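# Find cabinet drawers with broken interlocks and leave them open

## Task

A tool cabinet has four drawers, and an interlock should stop the other three from opening once any one drawer is pulled. On some drawers that interlock part is missing, and this cannot be seen while the drawers are closed. Work out which drawers lack it. Each faulty drawer must end up pulled out by at least a hand's width, and every working drawer must end up closed. A drawer counts only if it stays in that state by itself, not because the robot is holding it.

## Robot and tools

Robot: two xArm6 arms with parallel grippers, named left_arm and right_arm. The names do not describe sides of any image. Each arm has six revolute joints, in this column order: waist, shoulder, elbow, forearm roll, wrist pitch, wrist roll. Each arm also has a gripper opening value.

Scene frame: the origin sits on the table top midway between the arms. +x points out over the table, +z points up, and left_arm is on the +y side. Arm bases (URDF root) are at left_arm (-0.042, +0.271, 0) m with quat_wxyz (+0.999, 0, 0, +0.047), and right_arm at (+0.005, -0.279, 0) m with quat_wxyz (+1.000, 0, 0, +0.030). The fingers point along the gripper's +z axis and separate along its y axis. end_effector_position (link pinch) lies between the finger pads when they are closed, about 2 cm short of the fingertips. Closing pushes the tips roughly 10 mm further along +z. Reported hand positions can be off, more so when the arm is stretched far.

execute_actions(actions, pictures): actions is a list holding one item or nothing.
- [] does nothing and returns the current state.
- {"rows": [...], "steps": n} drives both arms. n is 1 to 15 control steps of 1/30 s each and defaults to 15. rows holds 1 to 15 rows, one per step, and the last row repeats if rows run out. Each row is a single flat list of 14 numbers covering both arms: left_arm's six joint targets then its opening, followed by right_arm's six joint targets then its opening. Always send all 14, even when one arm should stay still (repeat its current angles). Joint values are absolute target angles in radians, in the same units as the Joint positions line, not offsets. Opening runs from -1 (closed) to +1 (fully open) and is an absolute command.
- {"steps": n} with no rows is a wait of up to 300 steps, counted from the previous result.
pictures (boolean) chooses whether camera images come back. By default they do.

Joint ranges in radians per arm: waist -6.283 to 6.283, shoulder -2.059 to 2.094, elbow -3.927 to 0.192, forearm roll -6.283 to 6.283, wrist pitch -1.693 to 3.142, wrist roll -6.283 to 6.283. A call is rejected and nothing is sent if any target exceeds a stated end by more than 0.010 rad and lies further out than the joint's last reported angle. True ends can differ from the stated ones by up to 0.010 rad. Targets beyond a true end are clipped to it, and the result may then say "joint sent to its limit" (possibly about an earlier motion). The absence of that line does not prove there is more room.

Motion limits: each target moves at most 3.14 rad/s, takes 0.16 s to reach that speed, and all joints of an arm are slowed together so they arrive at the same time. On each step a target is held within 0.623 rad of the measured angle. Targets that would move the gripper more than 70 mm from where it is measured are scaled back. Arms keep heading for the last row sent while you think or wait, until they settle, stall, or a step is HELD. After that, only a new action moves or presses them further.

Result lines: the state line gives each arm's end_effector_position (m), end_effector_quat_wxyz, and linear and angular velocities in the scene frame. Joint positions and Joint velocities list each arm's joints (rad, rad/s) and then the finger-pad gap (m; 0.084 when fully open). grip_measured is the measured opening on the same -1 to 1 scale you command. "joint command not followed" means a clearance check altered or blocked some joint targets while the rest of the row still ran. HELD flags steps where all or part of your row was not sent. Joint torques follow the Joint positions order without the gripper. They include offsets, scale factors and noise, and they are nonzero even in free air.

Gripping: to hold something, keep commanding an opening well below grip_measured. A larger gap squeezes harder, up to about 24 N per pad for parts up to about 6 cm wide. Closing fast can hit harder. Sending back grip_measured still gives a light hold.

Load limits (N m): waist 47, shoulder 47, elbow 28.2, forearm roll 28.2, wrist pitch 18.8, wrist roll 18.8. If contact torque reaches one of these, that arm stops, backs the joint off slightly, pauses 10 s and drops the rest of the call. Sustained loads heat the motors. MOTOR HOT appears at 65 °C, and at 80 °C the arm is braked until it cools (OVER-TEMPERATURE FAULT). Any stop is costly, so avoid pressing hard.

zoom_image(camera, region): gives an enlarged view of part of a camera's most recent image. region is [x0, y0, x1, y1] in pixels with the origin at the top-left, at most 504 by 504. Cameras, each 896x504: cam_head_left, cam_head_right, cam_high, cam_low, cam_left_wrist, cam_right_wrist. Calibration (K, distortion, T_world_to_cam) is provided per camera and may be off by a few degrees or millimetres. Wrist camera poses are derived from the joint readings.

read_manual(section): returns the URDF licence texts ("licences"). It does not move anything.

finished_scene(scene): ends the current scene, takes its number, and cannot be undone. The result reports success and then gives the next task. Replying without any tool call ends everything.

Strategy notes: open one drawer a little, then try the others. Drawers that open while another is already out lack their interlock. At the end, release the handles so faulty drawers stay open at least a hand's width on their own and sound ones are fully shut. Do not let the arms collide or press on each other. Avoid slamming drawers, knocking things over or dropping anything.

Each tool is called after "Call:" as a command line: name --argument value for each argument, lists and objects as JSON in quotes; but a table of rows of numbers goes row by row, as --pt "numbers of a row", without its own name.

## Session

Call:
execute_actions --actions '[]'

Scene clock: 0.00 s of 6600.00 s.
left_arm: end_effector_position=(+0.2093, +0.2925, +0.3294) grip_measured=+1.00 end_effector_quat_wxyz=(+0.403, +0.320, +0.857, +0.037) end_effector_velocity=(+0.000, -0.000, +0.000) end_effector_angular_velocity=(-0.001, -0.000, -0.001) | right_arm: end_effector_position=(+0.0741, -0.4794, +0.2362) grip_measured=+1.00 end_effector_quat_wxyz=(-0.088, +0.941, -0.042, +0.325) end_effector_velocity=(+0.000, +0.000, -0.000) end_effector_angular_velocity=(+0.001, -0.001, +0.001)
Joint positions: left_arm=[ 0.546 -1.584 -0.201 -0.658  1.263 -1.753  0.084] | right_arm=[-1.991 -0.803 -0.423  0.559  1.637 -1.922  0.084]
Joint velocities: left_arm=[-0.     0.    -0.    -0.001  0.     0.     0.   ] | right_arm=[-0.    -0.     0.001  0.     0.001 -0.001  0.   ]
Joint torques (N m, as the arm reports them, + toward a larger angle): no reading
Motor temperatures (°C, as the motors report them): left_arm=[32 34 36 35 35 36] | right_arm=[35 35 32 32 41 32]

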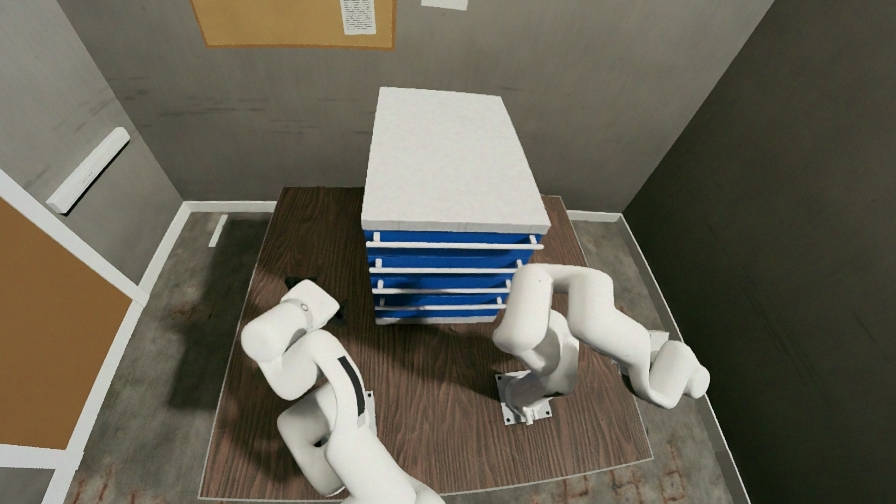

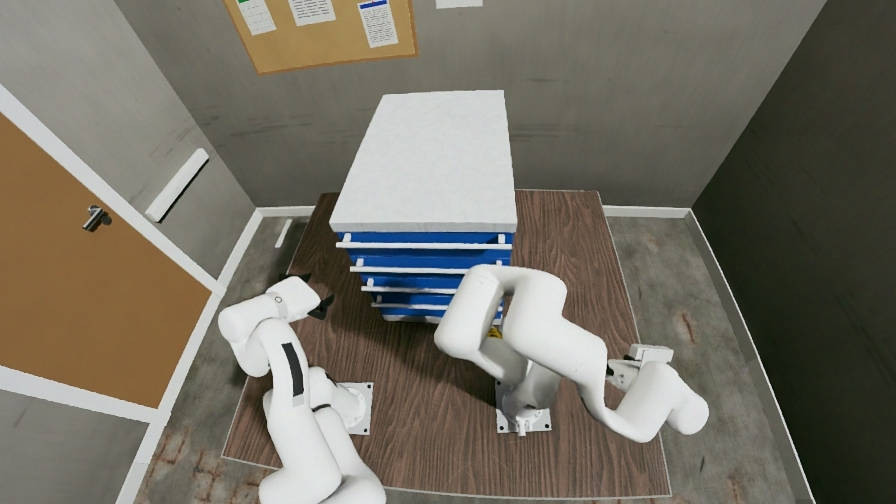

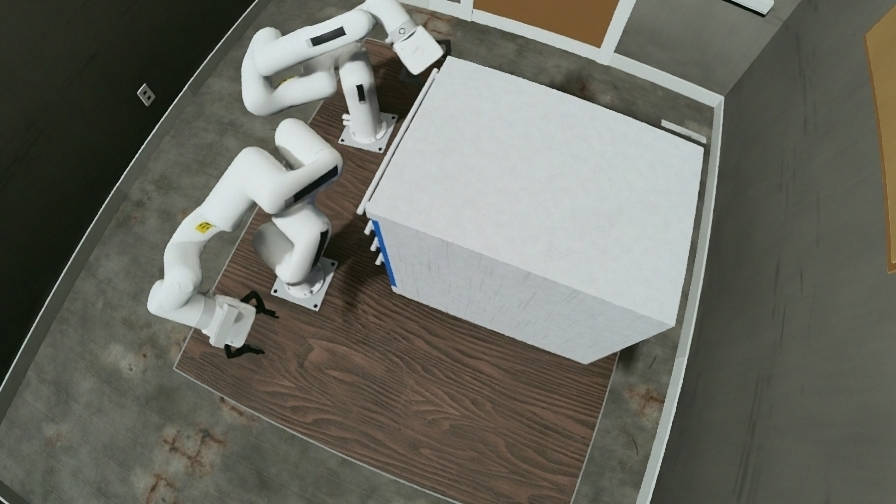

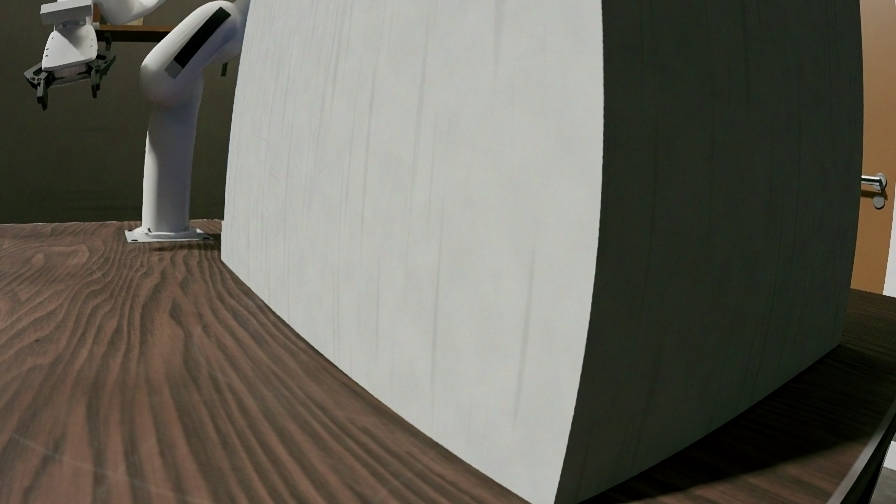

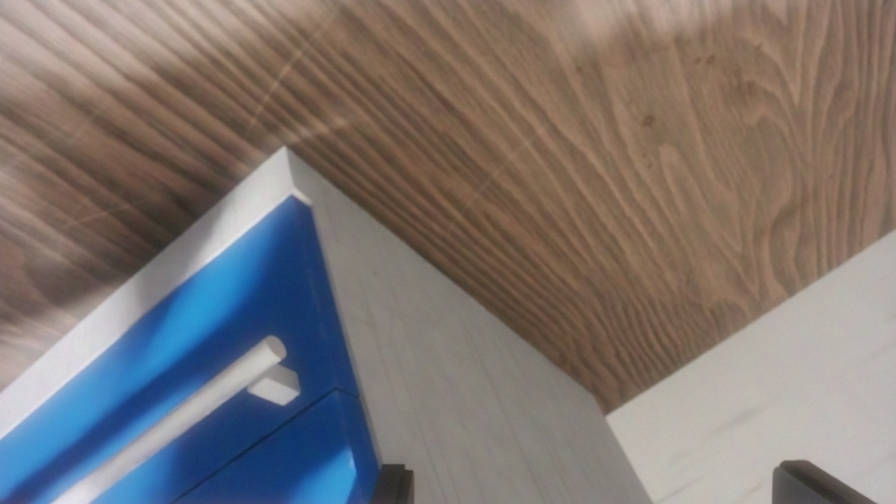

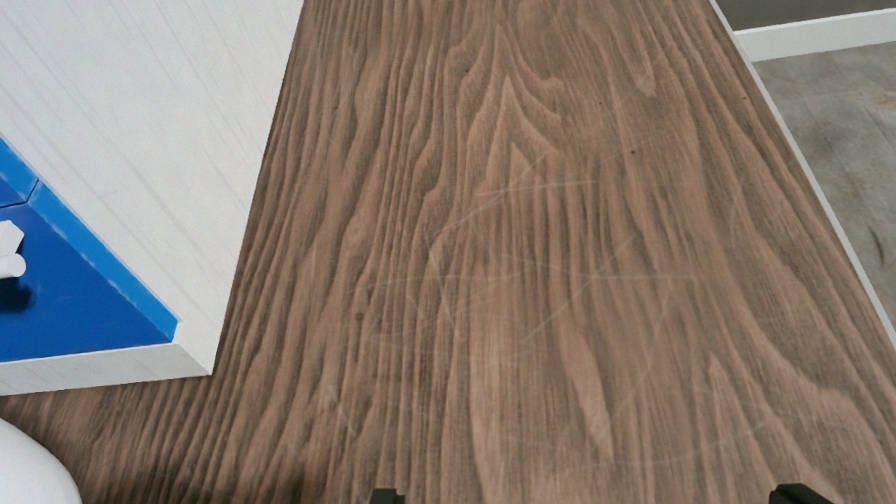

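Call:
zoom_image --camera "cam_head_left" --region '[340, 190, 580, 340]'

Call:
zoom_image --camera "cam_head_right" --region '[310, 190, 550, 340]'

Call:
zoom_image --camera "cam_high" --region '[300, 40, 500, 320]'

Region (340, 190, 580, 340) of cam_head_left's 896x504 image, scaled by 2.100, with more detail than that image has; it fills the top 315 rows of this view, and the rest is white.

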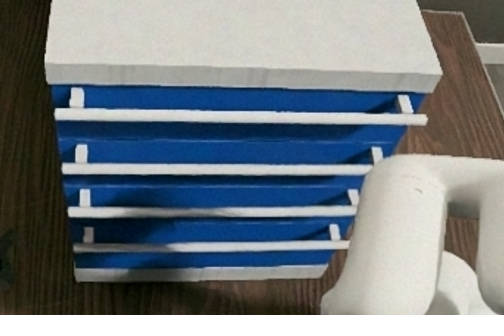

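Region (310, 190, 550, 340) of cam_head_right's 896x504 image, scaled by 2.100, with more detail than that image has; it fills the top 315 rows of this view, and the rest is white.

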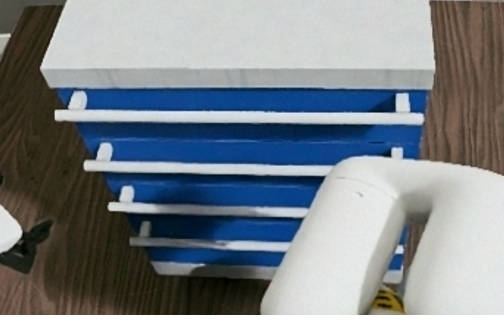

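Region (300, 40, 500, 320) of cam_high's 896x504 image, scaled by 1.800, with more detail than that image has; it fills the left 360 columns of this view, and the rest is white.

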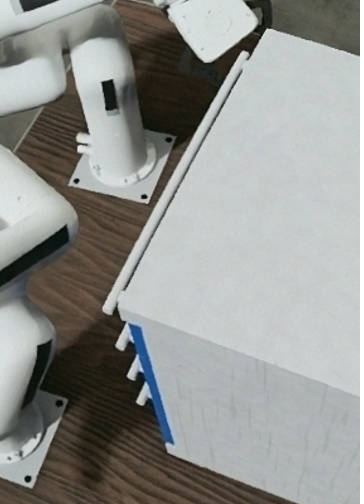

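Call:
execute_actions --actions '[{"rows": [[0.546,-0.99,-0.43,1.526,1.263,-3.30,0.3, -3.0,-0.803,-0.423,-1.137,1.2,-1.85,0.3]], "steps": 15}]' --pictures false

Call:
execute_actions --actions '[{"steps": 30}]' --pictures false

Scene clock: 120.50 s of 6600.00 s.
left_arm: end_effector_position=(+0.1368, +0.4477, +0.2662) grip_measured=+0.29 end_effector_quat_wxyz=(+0.044, -0.020, +0.991, +0.128) end_effector_velocity=(-0.235, +0.382, +0.043) end_effector_angular_velocity=(+1.322, +0.948, +1.826) | right_arm: end_effector_position=(-0.1251, -0.4493, +0.2012) grip_measured=+0.29 end_effector_quat_wxyz=(-0.043, +0.962, -0.251, +0.099) end_effector_velocity=(-0.398, +0.239, -0.017) end_effector_angular_velocity=(+0.438, +0.931, -0.764)
Joint positions: left_arm=[ 0.546 -1.093 -0.389  0.163  1.263 -2.575  0.056] | right_arm=[-2.422 -0.803 -0.423  0.128  1.403 -1.884  0.056]
Joint velocities: left_arm=[ 0.001  0.482 -0.189  2.09   0.001 -2.085 -0.   ] | right_arm=[-0.998  0.    -0.001 -0.999 -0.364  0.06  -0.   ]
Joint torques (N m, as the arm reports them, + toward a larger angle): left_arm=[ -0.99  -2.26 -23.39   0.07  -1.49  -0.5 ] | right_arm=[ -2.07  -3.23 -16.42   0.44  -1.09  -0.14]
Motor temperatures (°C, as the motors report them): left_arm=[32 34 41 35 35 36] | right_arm=[35 35 40 32 41 32]
Steps of this call (steps 1 to 90: nothing new was sent; then 117.00 s passed at rest; steps 91 to 105: all 15 steps of this action). Readings (joint positions):
91: left_arm=[0.546 -1.584 -0.201 -0.657 1.263 -1.754] | right_arm=[-1.991 -0.803 -0.423 0.559 1.637 -1.922]
92: left_arm=[0.546 -1.576 -0.205 -0.648 1.263 -1.764] | right_arm=[-1.999 -0.803 -0.423 0.550 1.630 -1.921]
94: left_arm=[0.546 -1.511 -0.232 -0.577 1.263 -1.836] | right_arm=[-2.058 -0.803 -0.423 0.490 1.589 -1.914]
98: left_arm=[0.546 -1.284 -0.316 -0.311 1.263 -2.101] | right_arm=[-2.191 -0.803 -0.423 0.358 1.507 -1.901]
105: the state above

Scene clock: 121.50 s of 6600.00 s.
left_arm: end_effector_position=(+0.0591, +0.6157, +0.4608) grip_measured=+0.29 end_effector_quat_wxyz=(-0.105, -0.135, +0.725, +0.667) end_effector_velocity=(-0.000, +0.000, +0.003) end_effector_angular_velocity=(+0.009, -0.000, -0.000) | right_arm: end_effector_position=(-0.3305, -0.1566, +0.3226) grip_measured=+0.29 end_effector_quat_wxyz=(-0.361, +0.819, -0.277, -0.349) end_effector_velocity=(-0.006, +0.010, +0.011) end_effector_angular_velocity=(+0.076, +0.013, +0.021)
Joint positions: left_arm=[ 0.546 -0.99  -0.43   1.525  1.263 -3.3    0.056] | right_arm=[-2.998 -0.803 -0.423 -1.13   1.201 -1.85   0.056]
Joint velocities: left_arm=[ 0.    -0.001 -0.003  0.008  0.    -0.002  0.   ] | right_arm=[-0.018  0.002  0.007 -0.086 -0.012  0.002  0.   ]
Joint torques (N m, as the arm reports them, + toward a larger angle): left_arm=[ -0.85  -1.9  -23.51   1.36   0.58  -0.35] | right_arm=[ -1.75  -3.64 -17.28   0.09  -0.46  -0.26]
Motor temperatures (°C, as the motors report them): left_arm=[32 34 41 35 35 36] | right_arm=[35 35 40 32 41 32]
Steps of this call (steps 1 to 30: the robot went on to your last target). Readings (joint positions):
1: left_arm=[0.546 -1.078 -0.395 0.233 1.263 -2.645] | right_arm=[-2.455 -0.803 -0.423 0.095 1.392 -1.882]
2: left_arm=[0.546 -1.065 -0.400 0.304 1.263 -2.715] | right_arm=[-2.487 -0.803 -0.423 0.061 1.380 -1.880]
4: left_arm=[0.546 -1.045 -0.408 0.445 1.263 -2.854] | right_arm=[-2.549 -0.803 -0.423 -0.010 1.359 -1.876]
8: left_arm=[0.546 -1.019 -0.419 0.727 1.263 -3.063] | right_arm=[-2.661 -0.803 -0.423 -0.166 1.319 -1.870]
30: the state above

Call:
execute_actions --actions '[{"rows": [[-1.948,-0.99,-0.43,1.526,2.6,-3.30,0.3, -4.32,-0.1166,-0.192,-1.137,1.704,-1.85,0.3]], "steps": 15}]' --pictures false

Call:
execute_actions --actions '[{"steps": 45}]' --pictures false

Call:
execute_actions --actions '[{"rows": [[-1.948,-0.9917,-0.4255,1.526,1.8503,-3.3015,0.3, -4.32,-0.1166,-0.192,-1.137,1.704,-1.85,0.3]], "steps": 15}]' --pictures false

Call:
execute_actions --actions '[{"steps": 20}]'

Scene clock: 124.00 s of 6600.00 s.
left_arm: end_effector_position=(+0.0830, +0.4852, +0.4967) grip_measured=+0.29 end_effector_quat_wxyz=(-0.112, -0.114, +0.677, +0.719) end_effector_velocity=(-0.024, -0.331, +0.089) end_effector_angular_velocity=(+0.335, -0.023, -0.370) | right_arm: end_effector_position=(-0.1900, -0.0331, +0.2160) grip_measured=+0.29 end_effector_quat_wxyz=(-0.544, +0.760, -0.352, -0.053) end_effector_velocity=(+0.407, +0.191, -0.144) end_effector_angular_velocity=(+0.127, -1.010, -1.177)
Joint positions: left_arm=[-0.44  -0.99  -0.43   1.526  2.239 -3.3    0.056] | right_arm=[-3.343 -0.501 -0.319 -1.137  1.425 -1.85   0.056]
Joint velocities: left_arm=[-2.498 -0.003 -0.001  0.001  2.154  0.    -0.   ] | right_arm=[-0.89   0.602  0.198 -0.     0.433  0.    -0.   ]
Joint torques (N m, as the arm reports them, + toward a larger angle): left_arm=[ -3.35   1.35 -20.5    2.13   0.33  -0.18] | right_arm=[ -2.68  -7.34 -14.97  -0.22   0.67  -0.33]
Motor temperatures (°C, as the motors report them): left_arm=[32 34 41 35 35 36] | right_arm=[35 35 40 32 41 32]
Steps of this call (steps 1 to 15: the robot went on to your last target; steps 16 to 60: nothing new was sent; steps 61 to 75: all 15 steps of this action). Readings (joint positions):
61: left_arm=[0.545 -0.990 -0.430 1.526 1.264 -3.300] | right_arm=[-3.001 -0.803 -0.423 -1.137 1.201 -1.850]
62: left_arm=[0.538 -0.990 -0.430 1.526 1.274 -3.300] | right_arm=[-3.008 -0.796 -0.422 -1.137 1.208 -1.850]
64: left_arm=[0.469 -0.990 -0.430 1.526 1.347 -3.300] | right_arm=[-3.055 -0.750 -0.407 -1.137 1.245 -1.850]
68: left_arm=[0.136 -0.990 -0.430 1.526 1.674 -3.300] | right_arm=[-3.152 -0.653 -0.370 -1.137 1.315 -1.850]
75: the state above

Scene clock: 125.50 s of 6600.00 s.
left_arm: end_effector_position=(+0.1542, +0.2488, +0.5109) grip_measured=+0.29 end_effector_quat_wxyz=(+0.313, +0.256, +0.618, +0.674) end_effector_velocity=(+0.000, +0.000, +0.000) end_effector_angular_velocity=(-0.002, +0.001, -0.001) | right_arm: end_effector_position=(+0.1695, -0.0797, +0.1800) grip_measured=+0.29 end_effector_quat_wxyz=(+0.500, -0.500, +0.500, -0.500) end_effector_velocity=(+0.001, -0.002, -0.001) end_effector_angular_velocity=(-0.004, -0.001, -0.002)
Joint positions: left_arm=[-1.948 -0.99  -0.43   1.526  2.6   -3.3    0.056] | right_arm=[-4.32  -0.117 -0.192 -1.137  1.704 -1.85   0.056]
Joint velocities: left_arm=[-0.    -0.001 -0.001  0.    -0.001 -0.     0.   ] | right_arm=[-0.001  0.001  0.004  0.001 -0.001 -0.    -0.   ]
Joint torques (N m, as the arm reports them, + toward a larger angle): left_arm=[ -0.71   1.76 -19.48   2.02   0.91  -0.28] | right_arm=[-1.94 -8.   -8.46  0.09  1.7  -0.33]
Motor temperatures (°C, as the motors report them): left_arm=[32 34 41 35 35 36] | right_arm=[35 35 39 32 41 32]
Steps of this call (steps 1 to 45: the robot went on to your last target). Readings (joint positions):
1: left_arm=[-0.524 -0.990 -0.430 1.526 2.307 -3.300] | right_arm=[-3.373 -0.481 -0.313 -1.137 1.440 -1.850]
2: left_arm=[-0.610 -0.990 -0.430 1.526 2.366 -3.300] | right_arm=[-3.404 -0.461 -0.306 -1.137 1.454 -1.850]
4: left_arm=[-0.784 -0.990 -0.430 1.526 2.454 -3.300] | right_arm=[-3.468 -0.424 -0.294 -1.137 1.480 -1.850]
8: left_arm=[-1.108 -0.990 -0.430 1.526 2.540 -3.300] | right_arm=[-3.605 -0.357 -0.272 -1.137 1.529 -1.850]
45: the state above
All arms were judged still, so your last target was given up. Only a new action makes them travel on or press farther. Fingers that are still opening or closing keep moving.

Scene clock: 126.00 s of 6600.00 s.
left_arm: end_effector_position=(+0.1736, +0.0734, +0.4817) grip_measured=+0.29 end_effector_quat_wxyz=(+0.488, +0.484, +0.511, +0.516) end_effector_velocity=(-0.056, -0.225, -0.038) end_effector_angular_velocity=(+0.003, +0.141, -0.883) | right_arm: end_effector_position=(+0.1695, -0.0798, +0.1800) grip_measured=+0.29 end_effector_quat_wxyz=(+0.500, -0.500, +0.500, -0.500) end_effector_velocity=(-0.000, +0.000, +0.000) end_effector_angular_velocity=(+0.001, +0.000, +0.001)
Joint positions: left_arm=[-1.948 -0.991 -0.426  1.526  1.906 -3.301  0.056] | right_arm=[-4.32  -0.117 -0.192 -1.137  1.704 -1.85   0.056]
Joint velocities: left_arm=[-0.003 -0.001  0.006  0.    -0.891 -0.002  0.   ] | right_arm=[ 0.     0.    -0.    -0.001 -0.    -0.     0.   ]
Joint torques (N m, as the arm reports them, + toward a larger angle): left_arm=[  0.11  -1.   -22.11   2.18   2.09  -0.21] | right_arm=[-2.14 -7.58 -8.64 -0.07  1.78 -0.3 ]
Motor temperatures (°C, as the motors report them): left_arm=[32 34 41 35 35 36] | right_arm=[35 35 39 32 41 32]
Steps of this call (steps 1 to 15: all 15 steps of this action). Readings (joint positions):
1: left_arm=[-1.948 -0.990 -0.430 1.526 2.599 -3.300] | right_arm=[-4.320 -0.117 -0.192 -1.137 1.704 -1.850]
2: left_arm=[-1.948 -0.990 -0.430 1.526 2.590 -3.300] | right_arm=[-4.320 -0.117 -0.192 -1.137 1.704 -1.850]
4: left_arm=[-1.948 -0.991 -0.430 1.526 2.518 -3.300] | right_arm=[-4.320 -0.117 -0.192 -1.137 1.704 -1.850]
8: left_arm=[-1.948 -0.991 -0.428 1.526 2.272 -3.301] | right_arm=[-4.320 -0.117 -0.192 -1.137 1.704 -1.850]
15: the state above

Scene clock: 126.67 s of 6600.00 s.
left_arm: end_effector_position=(+0.1699, +0.0597, +0.4795) grip_measured=+0.29 end_effector_quat_wxyz=(+0.500, +0.500, +0.500, +0.500) end_effector_velocity=(-0.000, -0.001, -0.000) end_effector_angular_velocity=(+0.001, -0.000, -0.002) | right_arm: end_effector_position=(+0.1695, -0.0798, +0.1800) grip_measured=+0.29 end_effector_quat_wxyz=(+0.500, -0.500, +0.500, -0.500) end_effector_velocity=(+0.000, -0.000, +0.000) end_effector_angular_velocity=(-0.000, -0.002, +0.000)
Joint positions: left_arm=[-1.948 -0.992 -0.426  1.526  1.85  -3.301  0.056] | right_arm=[-4.32  -0.117 -0.192 -1.137  1.704 -1.85   0.056]
Joint velocities: left_arm=[-0.001  0.     0.001  0.    -0.001 -0.    -0.   ] | right_arm=[ 0.    -0.     0.001 -0.     0.001  0.    -0.   ]
Joint torques (N m, as the arm reports them, + toward a larger angle): left_arm=[ -0.99  -0.47 -21.96   2.1    0.86  -0.2 ] | right_arm=[-2.02 -8.04 -8.57 -0.11  1.79 -0.11]
Motor temperatures (°C, as the motors report them): left_arm=[32 34 41 35 35 36] | right_arm=[35 35 39 32 41 32]
Steps of this call (steps 1 to 20: the robot went on to your last target). Readings (joint positions):
1: left_arm=[-1.948 -0.991 -0.425 1.526 1.882 -3.301] | right_arm=[-4.320 -0.117 -0.192 -1.137 1.704 -1.850]
2: left_arm=[-1.948 -0.991 -0.425 1.526 1.868 -3.301] | right_arm=[-4.320 -0.117 -0.192 -1.137 1.704 -1.850]
4: left_arm=[-1.948 -0.992 -0.426 1.526 1.857 -3.301] | right_arm=[-4.320 -0.117 -0.192 -1.137 1.704 -1.850]
8: left_arm=[-1.948 -0.992 -0.426 1.526 1.852 -3.301] | right_arm=[-4.320 -0.117 -0.192 -1.137 1.704 -1.850]
20: the state above
camera_calibration (this result's frames):
cam_left_wrist: T_world_to_cam=[[0.0059093, 0.000058782, 0.999983, -0.449353], [-0.0130632, -0.999915, 0.000135974, 0.123732], [0.999897, -0.0130638, -0.00590803, -0.0344016], [0, 0, 0, 1]] pos_world=[0.0386698, 0.123298, 0.449125]
cam_right_wrist: T_world_to_cam=[[-0.0127506, -0.00900066, -0.999878, 0.213063], [0.00460978, 0.999948, -0.00906007, 0.146353], [0.999908, -0.00472473, -0.0127084, -0.0348799], [0, 0, 0, 1]] pos_world=[0.0369187, -0.144592, 0.21392]

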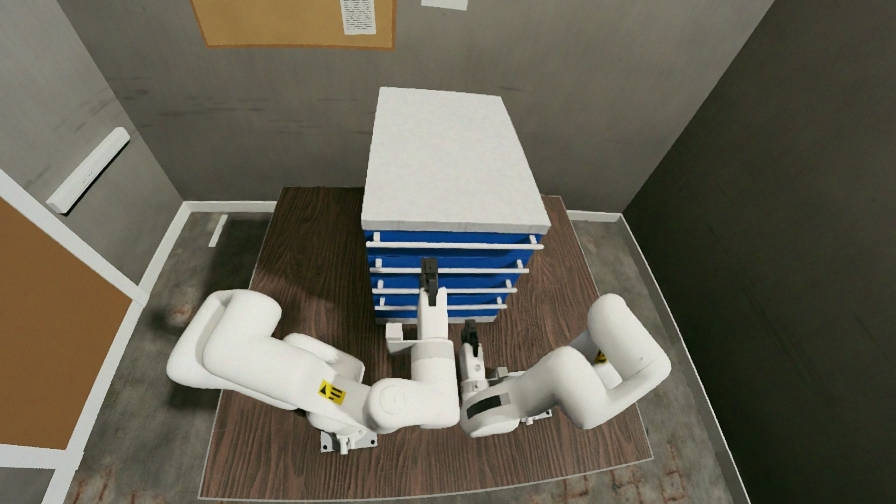

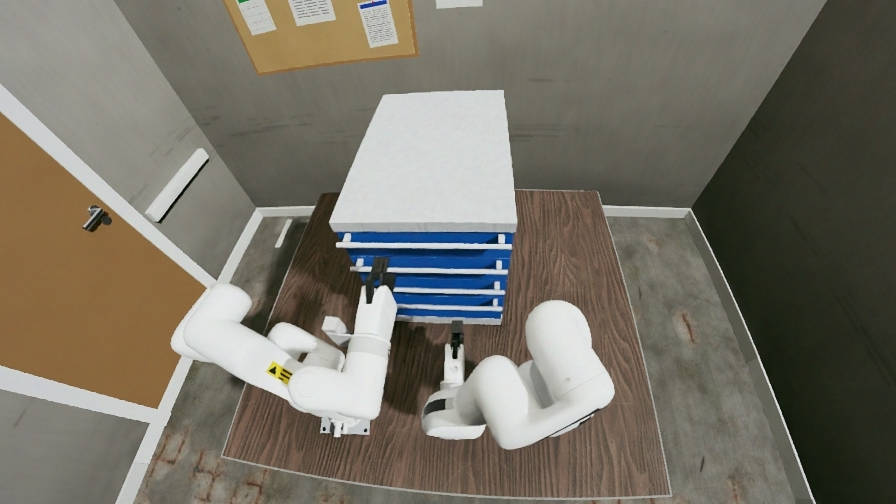

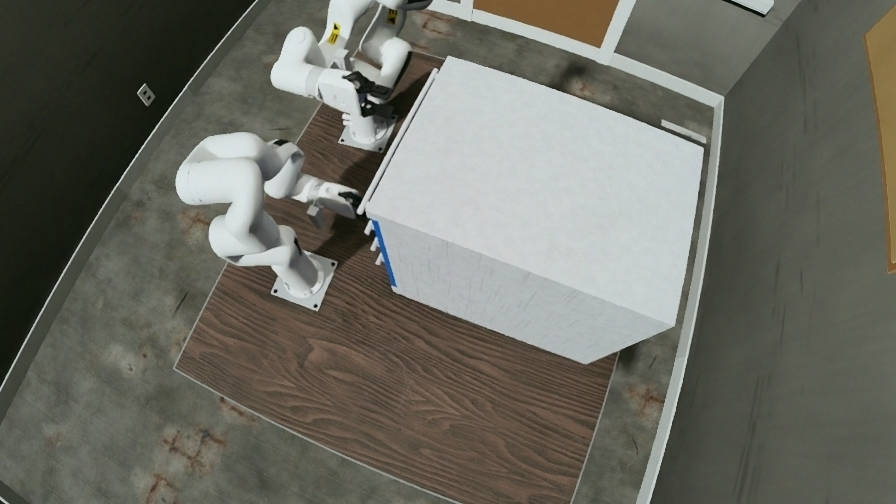

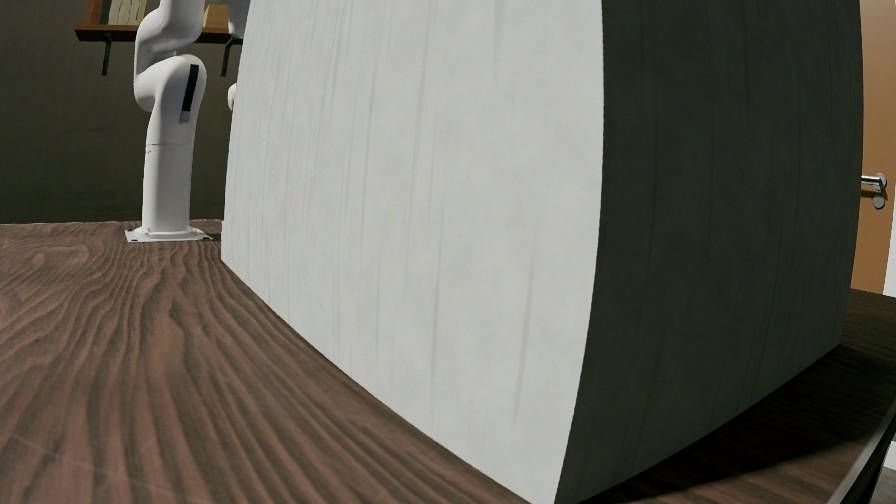

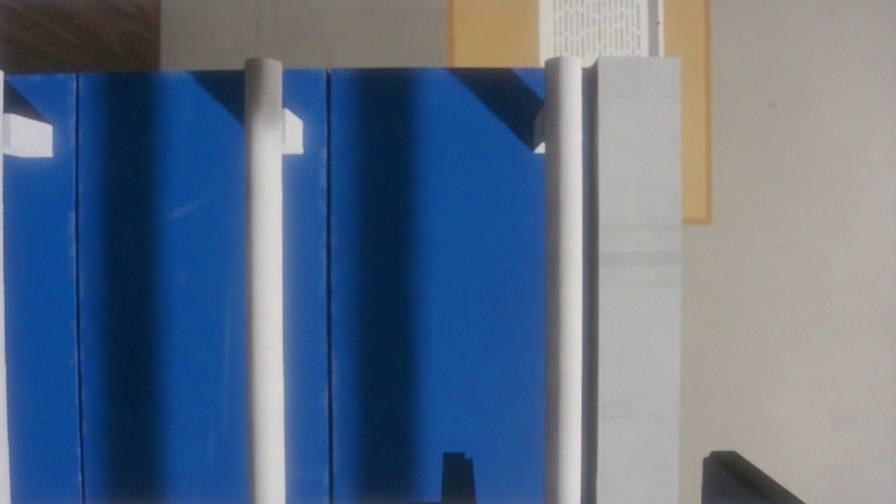

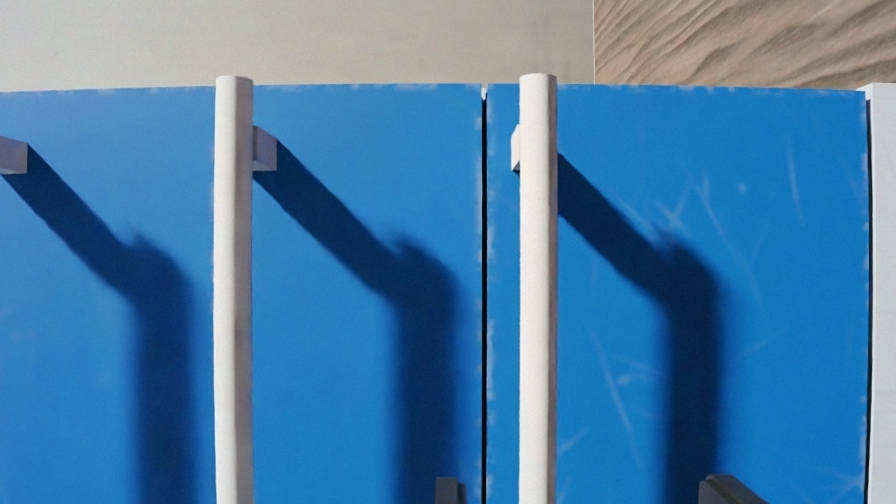

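Call:
execute_actions --actions '[{"rows": [[-1.6980,-1.0175,-0.4239,1.5665,1.6037,-3.2709,0.3, -4.4775,-0.1751,-0.1436,-1.2899,1.6620,-1.8766,0.3]], "steps": 15}]' --pictures false

Call:
execute_actions --actions '[{"rows": [[-1.4649,-1.0044,-0.4308,1.5982,1.3726,-3.2800,0.3, -4.6560,-0.1993,-0.1176,-1.4601,1.6070,-1.8858,0.3]], "steps": 15}]' --pictures false

Call:
execute_actions --actions '[{"steps": 12}]'

Scene clock: 151.77 s of 6600.00 s.
left_arm: end_effector_position=(+0.2047, +0.0594, +0.4847) grip_measured=+0.29 end_effector_quat_wxyz=(+0.500, +0.500, +0.500, +0.500) end_effector_velocity=(+0.000, -0.001, +0.000) end_effector_angular_velocity=(+0.001, -0.000, -0.005) | right_arm: end_effector_position=(+0.2024, -0.0796, +0.1830) grip_measured=+0.29 end_effector_quat_wxyz=(+0.500, -0.500, +0.500, -0.500) end_effector_velocity=(+0.001, +0.000, -0.000) end_effector_angular_velocity=(-0.001, +0.001, +0.001)
Joint positions: left_arm=[-1.699 -1.017 -0.424  1.566  1.604 -3.271  0.056] | right_arm=[-4.477 -0.175 -0.144 -1.289  1.662 -1.877  0.056]
Joint velocities: left_arm=[ 0.004  0.     0.     0.002 -0.009  0.001 -0.   ] | right_arm=[-0.004 -0.001  0.001 -0.004 -0.002 -0.001  0.   ]
Joint torques (N m, as the arm reports them, + toward a larger angle): left_arm=[ -0.71  -0.49 -22.69   1.8    0.92  -0.26] | right_arm=[-1.41 -7.08 -8.81 -0.04  1.7  -0.35]
Motor temperatures (°C, as the motors report them): left_arm=[32 34 41 35 35 36] | right_arm=[35 35 36 32 41 32]
Steps of this call (steps 1 to 15: the robot went on to your last target; steps 16 to 90: nothing new was sent; then 21.60 s passed at rest; steps 91 to 105: all 15 steps of this action). Readings (joint positions):
91: left_arm=[-1.947 -0.992 -0.425 1.526 1.849 -3.301] | right_arm=[-4.321 -0.117 -0.192 -1.138 1.704 -1.850]
92: left_arm=[-1.940 -0.993 -0.425 1.528 1.840 -3.300] | right_arm=[-4.329 -0.120 -0.189 -1.147 1.701 -1.852]
94: left_arm=[-1.872 -0.999 -0.425 1.539 1.770 -3.292] | right_arm=[-4.388 -0.142 -0.172 -1.204 1.685 -1.862]
98: left_arm=[-1.716 -1.016 -0.425 1.563 1.628 -3.274] | right_arm=[-4.469 -0.172 -0.146 -1.280 1.665 -1.875]
105: the state above

Scene clock: 152.27 s of 6600.00 s.
left_arm: end_effector_position=(+0.2367, +0.0594, +0.4848) grip_measured=+0.29 end_effector_quat_wxyz=(+0.500, +0.500, +0.500, +0.500) end_effector_velocity=(+0.000, -0.001, +0.001) end_effector_angular_velocity=(-0.002, -0.000, -0.003) | right_arm: end_effector_position=(+0.2354, -0.0798, +0.1829) grip_measured=+0.29 end_effector_quat_wxyz=(+0.500, -0.500, +0.500, -0.500) end_effector_velocity=(+0.001, -0.000, -0.000) end_effector_angular_velocity=(-0.001, +0.000, +0.001)
Joint positions: left_arm=[-1.466 -1.004 -0.431  1.598  1.373 -3.28   0.056] | right_arm=[-4.655 -0.199 -0.118 -1.459  1.607 -1.886  0.056]
Joint velocities: left_arm=[ 0.005 -0.    -0.002  0.001 -0.008 -0.    -0.   ] | right_arm=[-0.004 -0.001  0.002 -0.005 -0.002  0.     0.   ]
Joint torques (N m, as the arm reports them, + toward a larger angle): left_arm=[ -0.92  -0.84 -23.24   1.35   0.78  -0.17] | right_arm=[-2.07 -7.   -9.34 -0.12  1.74 -0.29]
Motor temperatures (°C, as the motors report them): left_arm=[32 34 41 35 35 36] | right_arm=[35 35 36 32 41 32]
Steps of this call (steps 1 to 15: all 15 steps of this action). Readings (joint positions):
1: left_arm=[-1.699 -1.017 -0.424 1.566 1.603 -3.271] | right_arm=[-4.477 -0.175 -0.144 -1.290 1.662 -1.877]
2: left_arm=[-1.691 -1.016 -0.425 1.568 1.593 -3.272] | right_arm=[-4.486 -0.176 -0.143 -1.299 1.658 -1.877]
4: left_arm=[-1.623 -1.012 -0.427 1.577 1.524 -3.275] | right_arm=[-4.548 -0.185 -0.134 -1.359 1.639 -1.880]
8: left_arm=[-1.481 -1.005 -0.430 1.596 1.394 -3.279] | right_arm=[-4.645 -0.198 -0.119 -1.448 1.612 -1.885]
15: the state above

Scene clock: 152.67 s of 6600.00 s.
left_arm: end_effector_position=(+0.2369, +0.0596, +0.4848) grip_measured=+0.29 end_effector_quat_wxyz=(+0.500, +0.500, +0.500, +0.500) end_effector_velocity=(+0.000, +0.000, -0.000) end_effector_angular_velocity=(+0.001, +0.001, +0.001) | right_arm: end_effector_position=(+0.2355, -0.0799, +0.1829) grip_measured=+0.29 end_effector_quat_wxyz=(+0.500, -0.500, +0.500, -0.500) end_effector_velocity=(+0.000, +0.000, +0.000) end_effector_angular_velocity=(+0.001, -0.000, -0.001)
Joint positions: left_arm=[-1.465 -1.004 -0.431  1.598  1.373 -3.28   0.056] | right_arm=[-4.656 -0.199 -0.118 -1.46   1.607 -1.886  0.056]
Joint velocities: left_arm=[ 0.001  0.002 -0.    -0.     0.    -0.    -0.   ] | right_arm=[-0.001 -0.    -0.001 -0.     0.     0.001 -0.   ]
Joint torques (N m, as the arm reports them, + toward a larger angle): left_arm=[ -1.08  -1.24 -23.24   1.5    0.75  -0.32] | right_arm=[-2.   -7.11 -9.27 -0.15  1.75 -0.28]
Motor temperatures (°C, as the motors report them): left_arm=[32 34 41 35 35 36] | right_arm=[35 35 36 32 41 32]
Steps of this call (steps 1 to 12: the robot went on to your last target). Readings (joint positions):
1: left_arm=[-1.466 -1.004 -0.431 1.598 1.373 -3.280] | right_arm=[-4.655 -0.199 -0.118 -1.460 1.607 -1.886]
2: left_arm=[-1.466 -1.004 -0.431 1.598 1.373 -3.280] | right_arm=[-4.655 -0.199 -0.118 -1.460 1.607 -1.886]
4: left_arm=[-1.466 -1.004 -0.431 1.598 1.373 -3.280] | right_arm=[-4.656 -0.199 -0.118 -1.460 1.607 -1.886]
8: left_arm=[-1.465 -1.004 -0.431 1.598 1.373 -3.280] | right_arm=[-4.656 -0.199 -0.118 -1.460 1.607 -1.886]
12: the state above
camera_calibration (this result's frames):
cam_left_wrist: T_world_to_cam=[[0.00558554, 0.000171066, 0.999984, -0.455015], [-0.0132002, -0.999913, 0.000244785, 0.124438], [0.999897, -0.0132014, -0.0055828, -0.101517], [0, 0, 0, 1]] pos_world=[0.10569, 0.123165, 0.454411]
cam_right_wrist: T_world_to_cam=[[-0.012773, -0.00912171, -0.999877, 0.216841], [0.00444837, 0.999948, -0.00917919, 0.146216], [0.999909, -0.00456507, -0.0127318, -0.10081], [0, 0, 0, 1]] pos_world=[0.102921, -0.14469, 0.216873]

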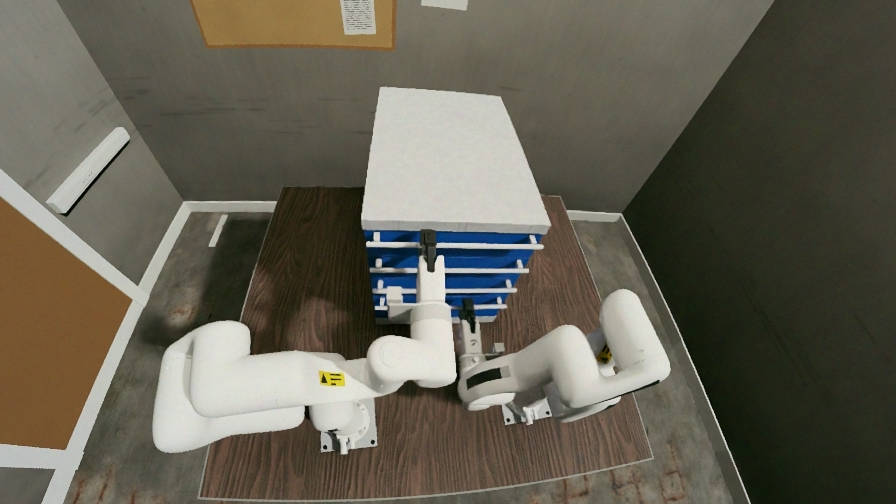

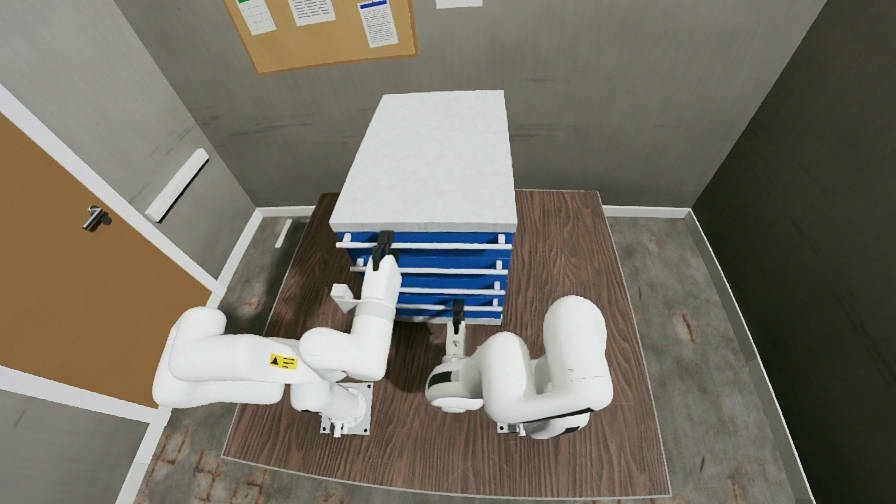

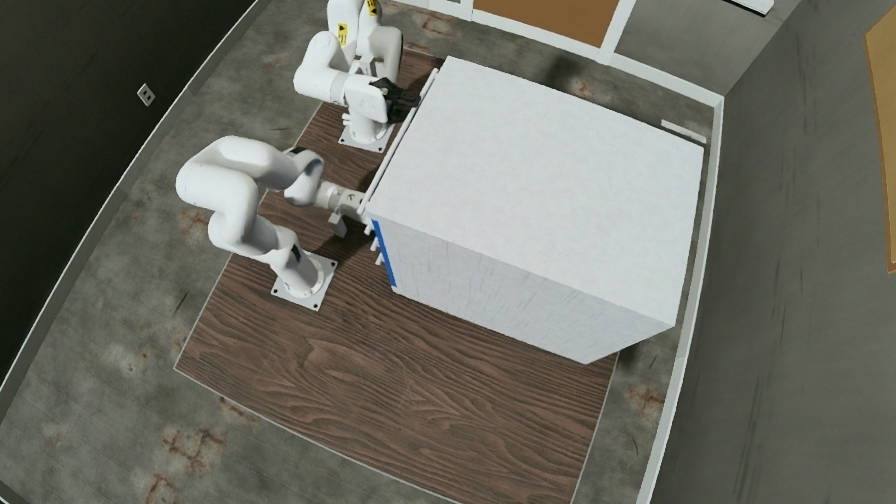

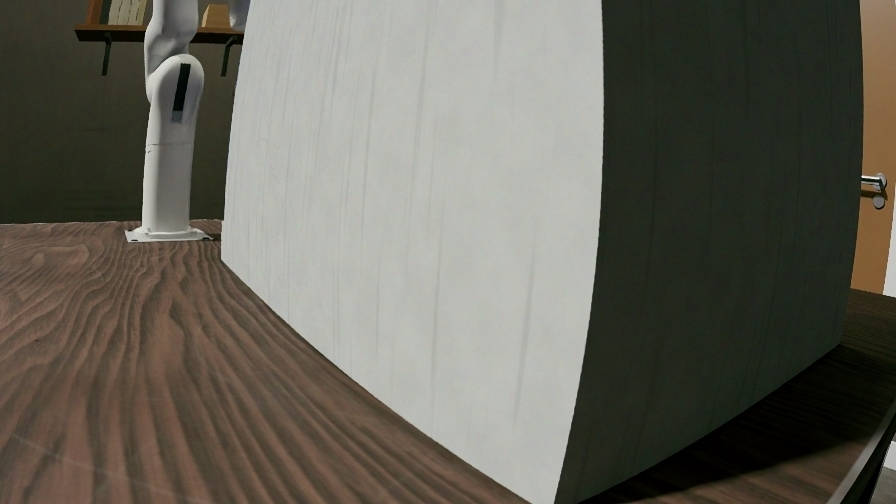

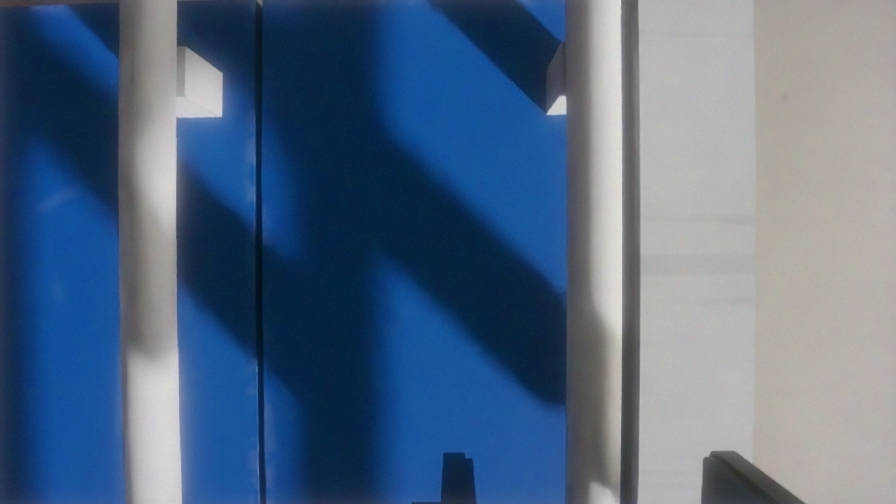

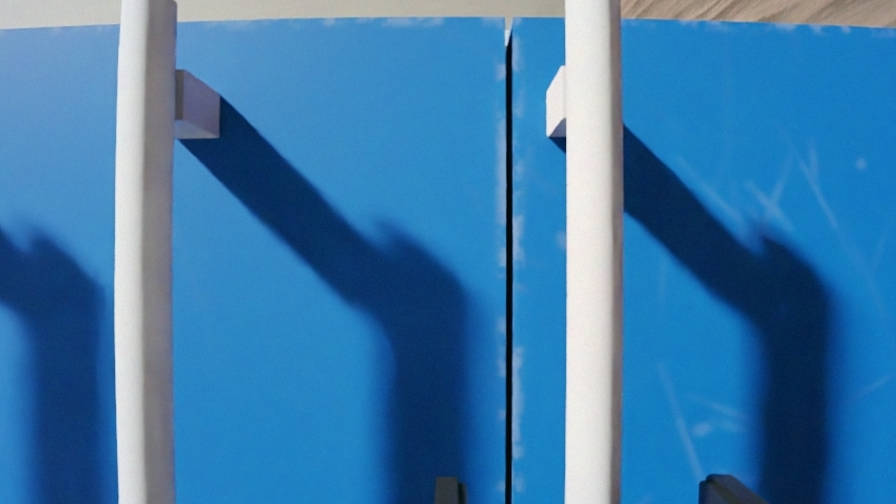

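Call:
execute_actions --actions '[{"rows": [[-1.4649,-1.0044,-0.4308,1.5982,1.3726,-3.2800,-0.3, -4.6560,-0.1993,-0.1176,-1.4601,1.6070,-1.8858,-0.3],[-1.4649,-1.0044,-0.4308,1.5982,1.3726,-3.2800,-0.3, -4.6560,-0.1993,-0.1176,-1.4601,1.6070,-1.8858,-0.3],[-1.4649,-1.0044,-0.4308,1.5982,1.3726,-3.2800,-0.3, -4.6560,-0.1993,-0.1176,-1.4601,1.6070,-1.8858,-0.3],[-1.4649,-1.0044,-0.4308,1.5982,1.3726,-3.2800,-0.3, -4.6560,-0.1993,-0.1176,-1.4601,1.6070,-1.8858,-0.3],[-1.4649,-1.0044,-0.4308,1.5982,1.3726,-3.2800,-0.5, -4.6560,-0.1993,-0.1176,-1.4601,1.6070,-1.8858,-0.5],[-1.4649,-1.0044,-0.4308,1.5982,1.3726,-3.2800,-0.6, -4.6560,-0.1993,-0.1176,-1.4601,1.6070,-1.8858,-0.6],[-1.4649,-1.0044,-0.4308,1.5982,1.3726,-3.2800,-0.65, -4.6560,-0.1993,-0.1176,-1.4601,1.6070,-1.8858,-0.65],[-1.4649,-1.0044,-0.4308,1.5982,1.3726,-3.2800,-0.7, -4.6560,-0.1993,-0.1176,-1.4601,1.6070,-1.8858,-0.7],[-1.4649,-1.0044,-0.4308,1.5982,1.3726,-3.2800,-0.75, -4.6560,-0.1993,-0.1176,-1.4601,1.6070,-1.8858,-0.75],[-1.4649,-1.0044,-0.4308,1.5982,1.3726,-3.2800,-0.8, -4.6560,-0.1993,-0.1176,-1.4601,1.6070,-1.8858,-0.8],[-1.4649,-1.0044,-0.4308,1.5982,1.3726,-3.2800,-0.9, -4.6560,-0.1993,-0.1176,-1.4601,1.6070,-1.8858,-0.9],[-1.4649,-1.0044,-0.4308,1.5982,1.3726,-3.2800,-1, -4.6560,-0.1993,-0.1176,-1.4601,1.6070,-1.8858,-1]], "steps": 15}]' --pictures false

Call:
execute_actions --actions '[{"steps": 10}]' --pictures false

Scene clock: 158.30 s of 6600.00 s.
left_arm: end_effector_position=(+0.2370, +0.0596, +0.4837) grip_measured=-0.74 end_effector_quat_wxyz=(+0.499, +0.501, +0.500, +0.500) end_effector_velocity=(+0.000, +0.000, +0.001) end_effector_angular_velocity=(-0.001, -0.001, +0.001) | right_arm: end_effector_position=(+0.2356, -0.0799, +0.1830) grip_measured=-0.74 end_effector_quat_wxyz=(+0.500, -0.500, +0.500, -0.500) end_effector_velocity=(-0.000, -0.000, -0.001) end_effector_angular_velocity=(-0.001, +0.002, -0.000)
Joint positions: left_arm=[-1.465 -1.004 -0.429  1.597  1.373 -3.28   0.011] | right_arm=[-4.656 -0.199 -0.118 -1.46   1.607 -1.886  0.011]
Joint velocities: left_arm=[ 0.     0.    -0.002  0.001  0.001  0.001 -0.   ] | right_arm=[-0.001  0.     0.     0.    -0.002 -0.001 -0.   ]
Joint torques (N m, as the arm reports them, + toward a larger angle): left_arm=[ -1.33  -2.84 -26.89   2.94   0.78  -0.04] | right_arm=[-2.19 -6.7  -9.28 -0.15  1.26 -0.33]
Motor temperatures (°C, as the motors report them): left_arm=[32 34 42 35 35 36] | right_arm=[35 35 36 32 41 32]
Steps of this call (steps 1 to 15: the robot went on to your last target; steps 16 to 90: nothing new was sent; then 2.13 s passed at rest; steps 91 to 105: all 15 steps of this action). Readings (joint positions):
91: left_arm=[-1.465 -1.004 -0.431 1.598 1.373 -3.280] | right_arm=[-4.656 -0.199 -0.118 -1.460 1.607 -1.886]
92: left_arm=[-1.465 -1.004 -0.431 1.598 1.373 -3.280] | right_arm=[-4.656 -0.199 -0.118 -1.460 1.607 -1.886]
94: left_arm=[-1.465 -1.004 -0.431 1.598 1.373 -3.280] | right_arm=[-4.656 -0.199 -0.118 -1.460 1.607 -1.886]
98: left_arm=[-1.465 -1.004 -0.431 1.598 1.373 -3.280] | right_arm=[-4.656 -0.199 -0.118 -1.460 1.607 -1.886]
105: the state above

Scene clock: 158.63 s of 6600.00 s.
left_arm: end_effector_position=(+0.2370, +0.0595, +0.4839) grip_measured=-0.74 end_effector_quat_wxyz=(+0.499, +0.501, +0.500, +0.500) end_effector_velocity=(+0.000, +0.000, +0.001) end_effector_angular_velocity=(-0.001, -0.001, +0.001) | right_arm: end_effector_position=(+0.2356, -0.0799, +0.1830) grip_measured=-0.74 end_effector_quat_wxyz=(+0.500, -0.500, +0.500, -0.500) end_effector_velocity=(+0.000, -0.000, +0.000) end_effector_angular_velocity=(-0.000, -0.001, -0.001)
Joint positions: left_arm=[-1.465 -1.004 -0.43   1.597  1.373 -3.28   0.011] | right_arm=[-4.656 -0.199 -0.118 -1.46   1.607 -1.886  0.011]
Joint velocities: left_arm=[-0.    -0.001 -0.     0.     0.001  0.    -0.   ] | right_arm=[-0.     0.     0.     0.001  0.002 -0.    -0.   ]
Joint torques (N m, as the arm reports them, + toward a larger angle): left_arm=[ -1.74  -4.17 -29.56   3.35   0.7   -0.19] | right_arm=[-2.44 -6.58 -9.24  0.03  1.   -0.19]
Motor temperatures (°C, as the motors report them): left_arm=[32 34 42 35 35 36] | right_arm=[35 35 36 32 41 32]
Steps of this call (steps 1 to 10: the robot went on to your last target). Readings (joint positions):
1: left_arm=[-1.465 -1.004 -0.429 1.597 1.373 -3.280] | right_arm=[-4.656 -0.199 -0.118 -1.460 1.607 -1.886]
2: left_arm=[-1.465 -1.004 -0.429 1.597 1.373 -3.280] | right_arm=[-4.656 -0.199 -0.118 -1.460 1.607 -1.886]
4: left_arm=[-1.465 -1.004 -0.429 1.597 1.373 -3.280] | right_arm=[-4.656 -0.199 -0.118 -1.460 1.607 -1.886]
8: left_arm=[-1.465 -1.004 -0.429 1.597 1.373 -3.280] | right_arm=[-4.656 -0.199 -0.118 -1.460 1.607 -1.886]
10: the state above


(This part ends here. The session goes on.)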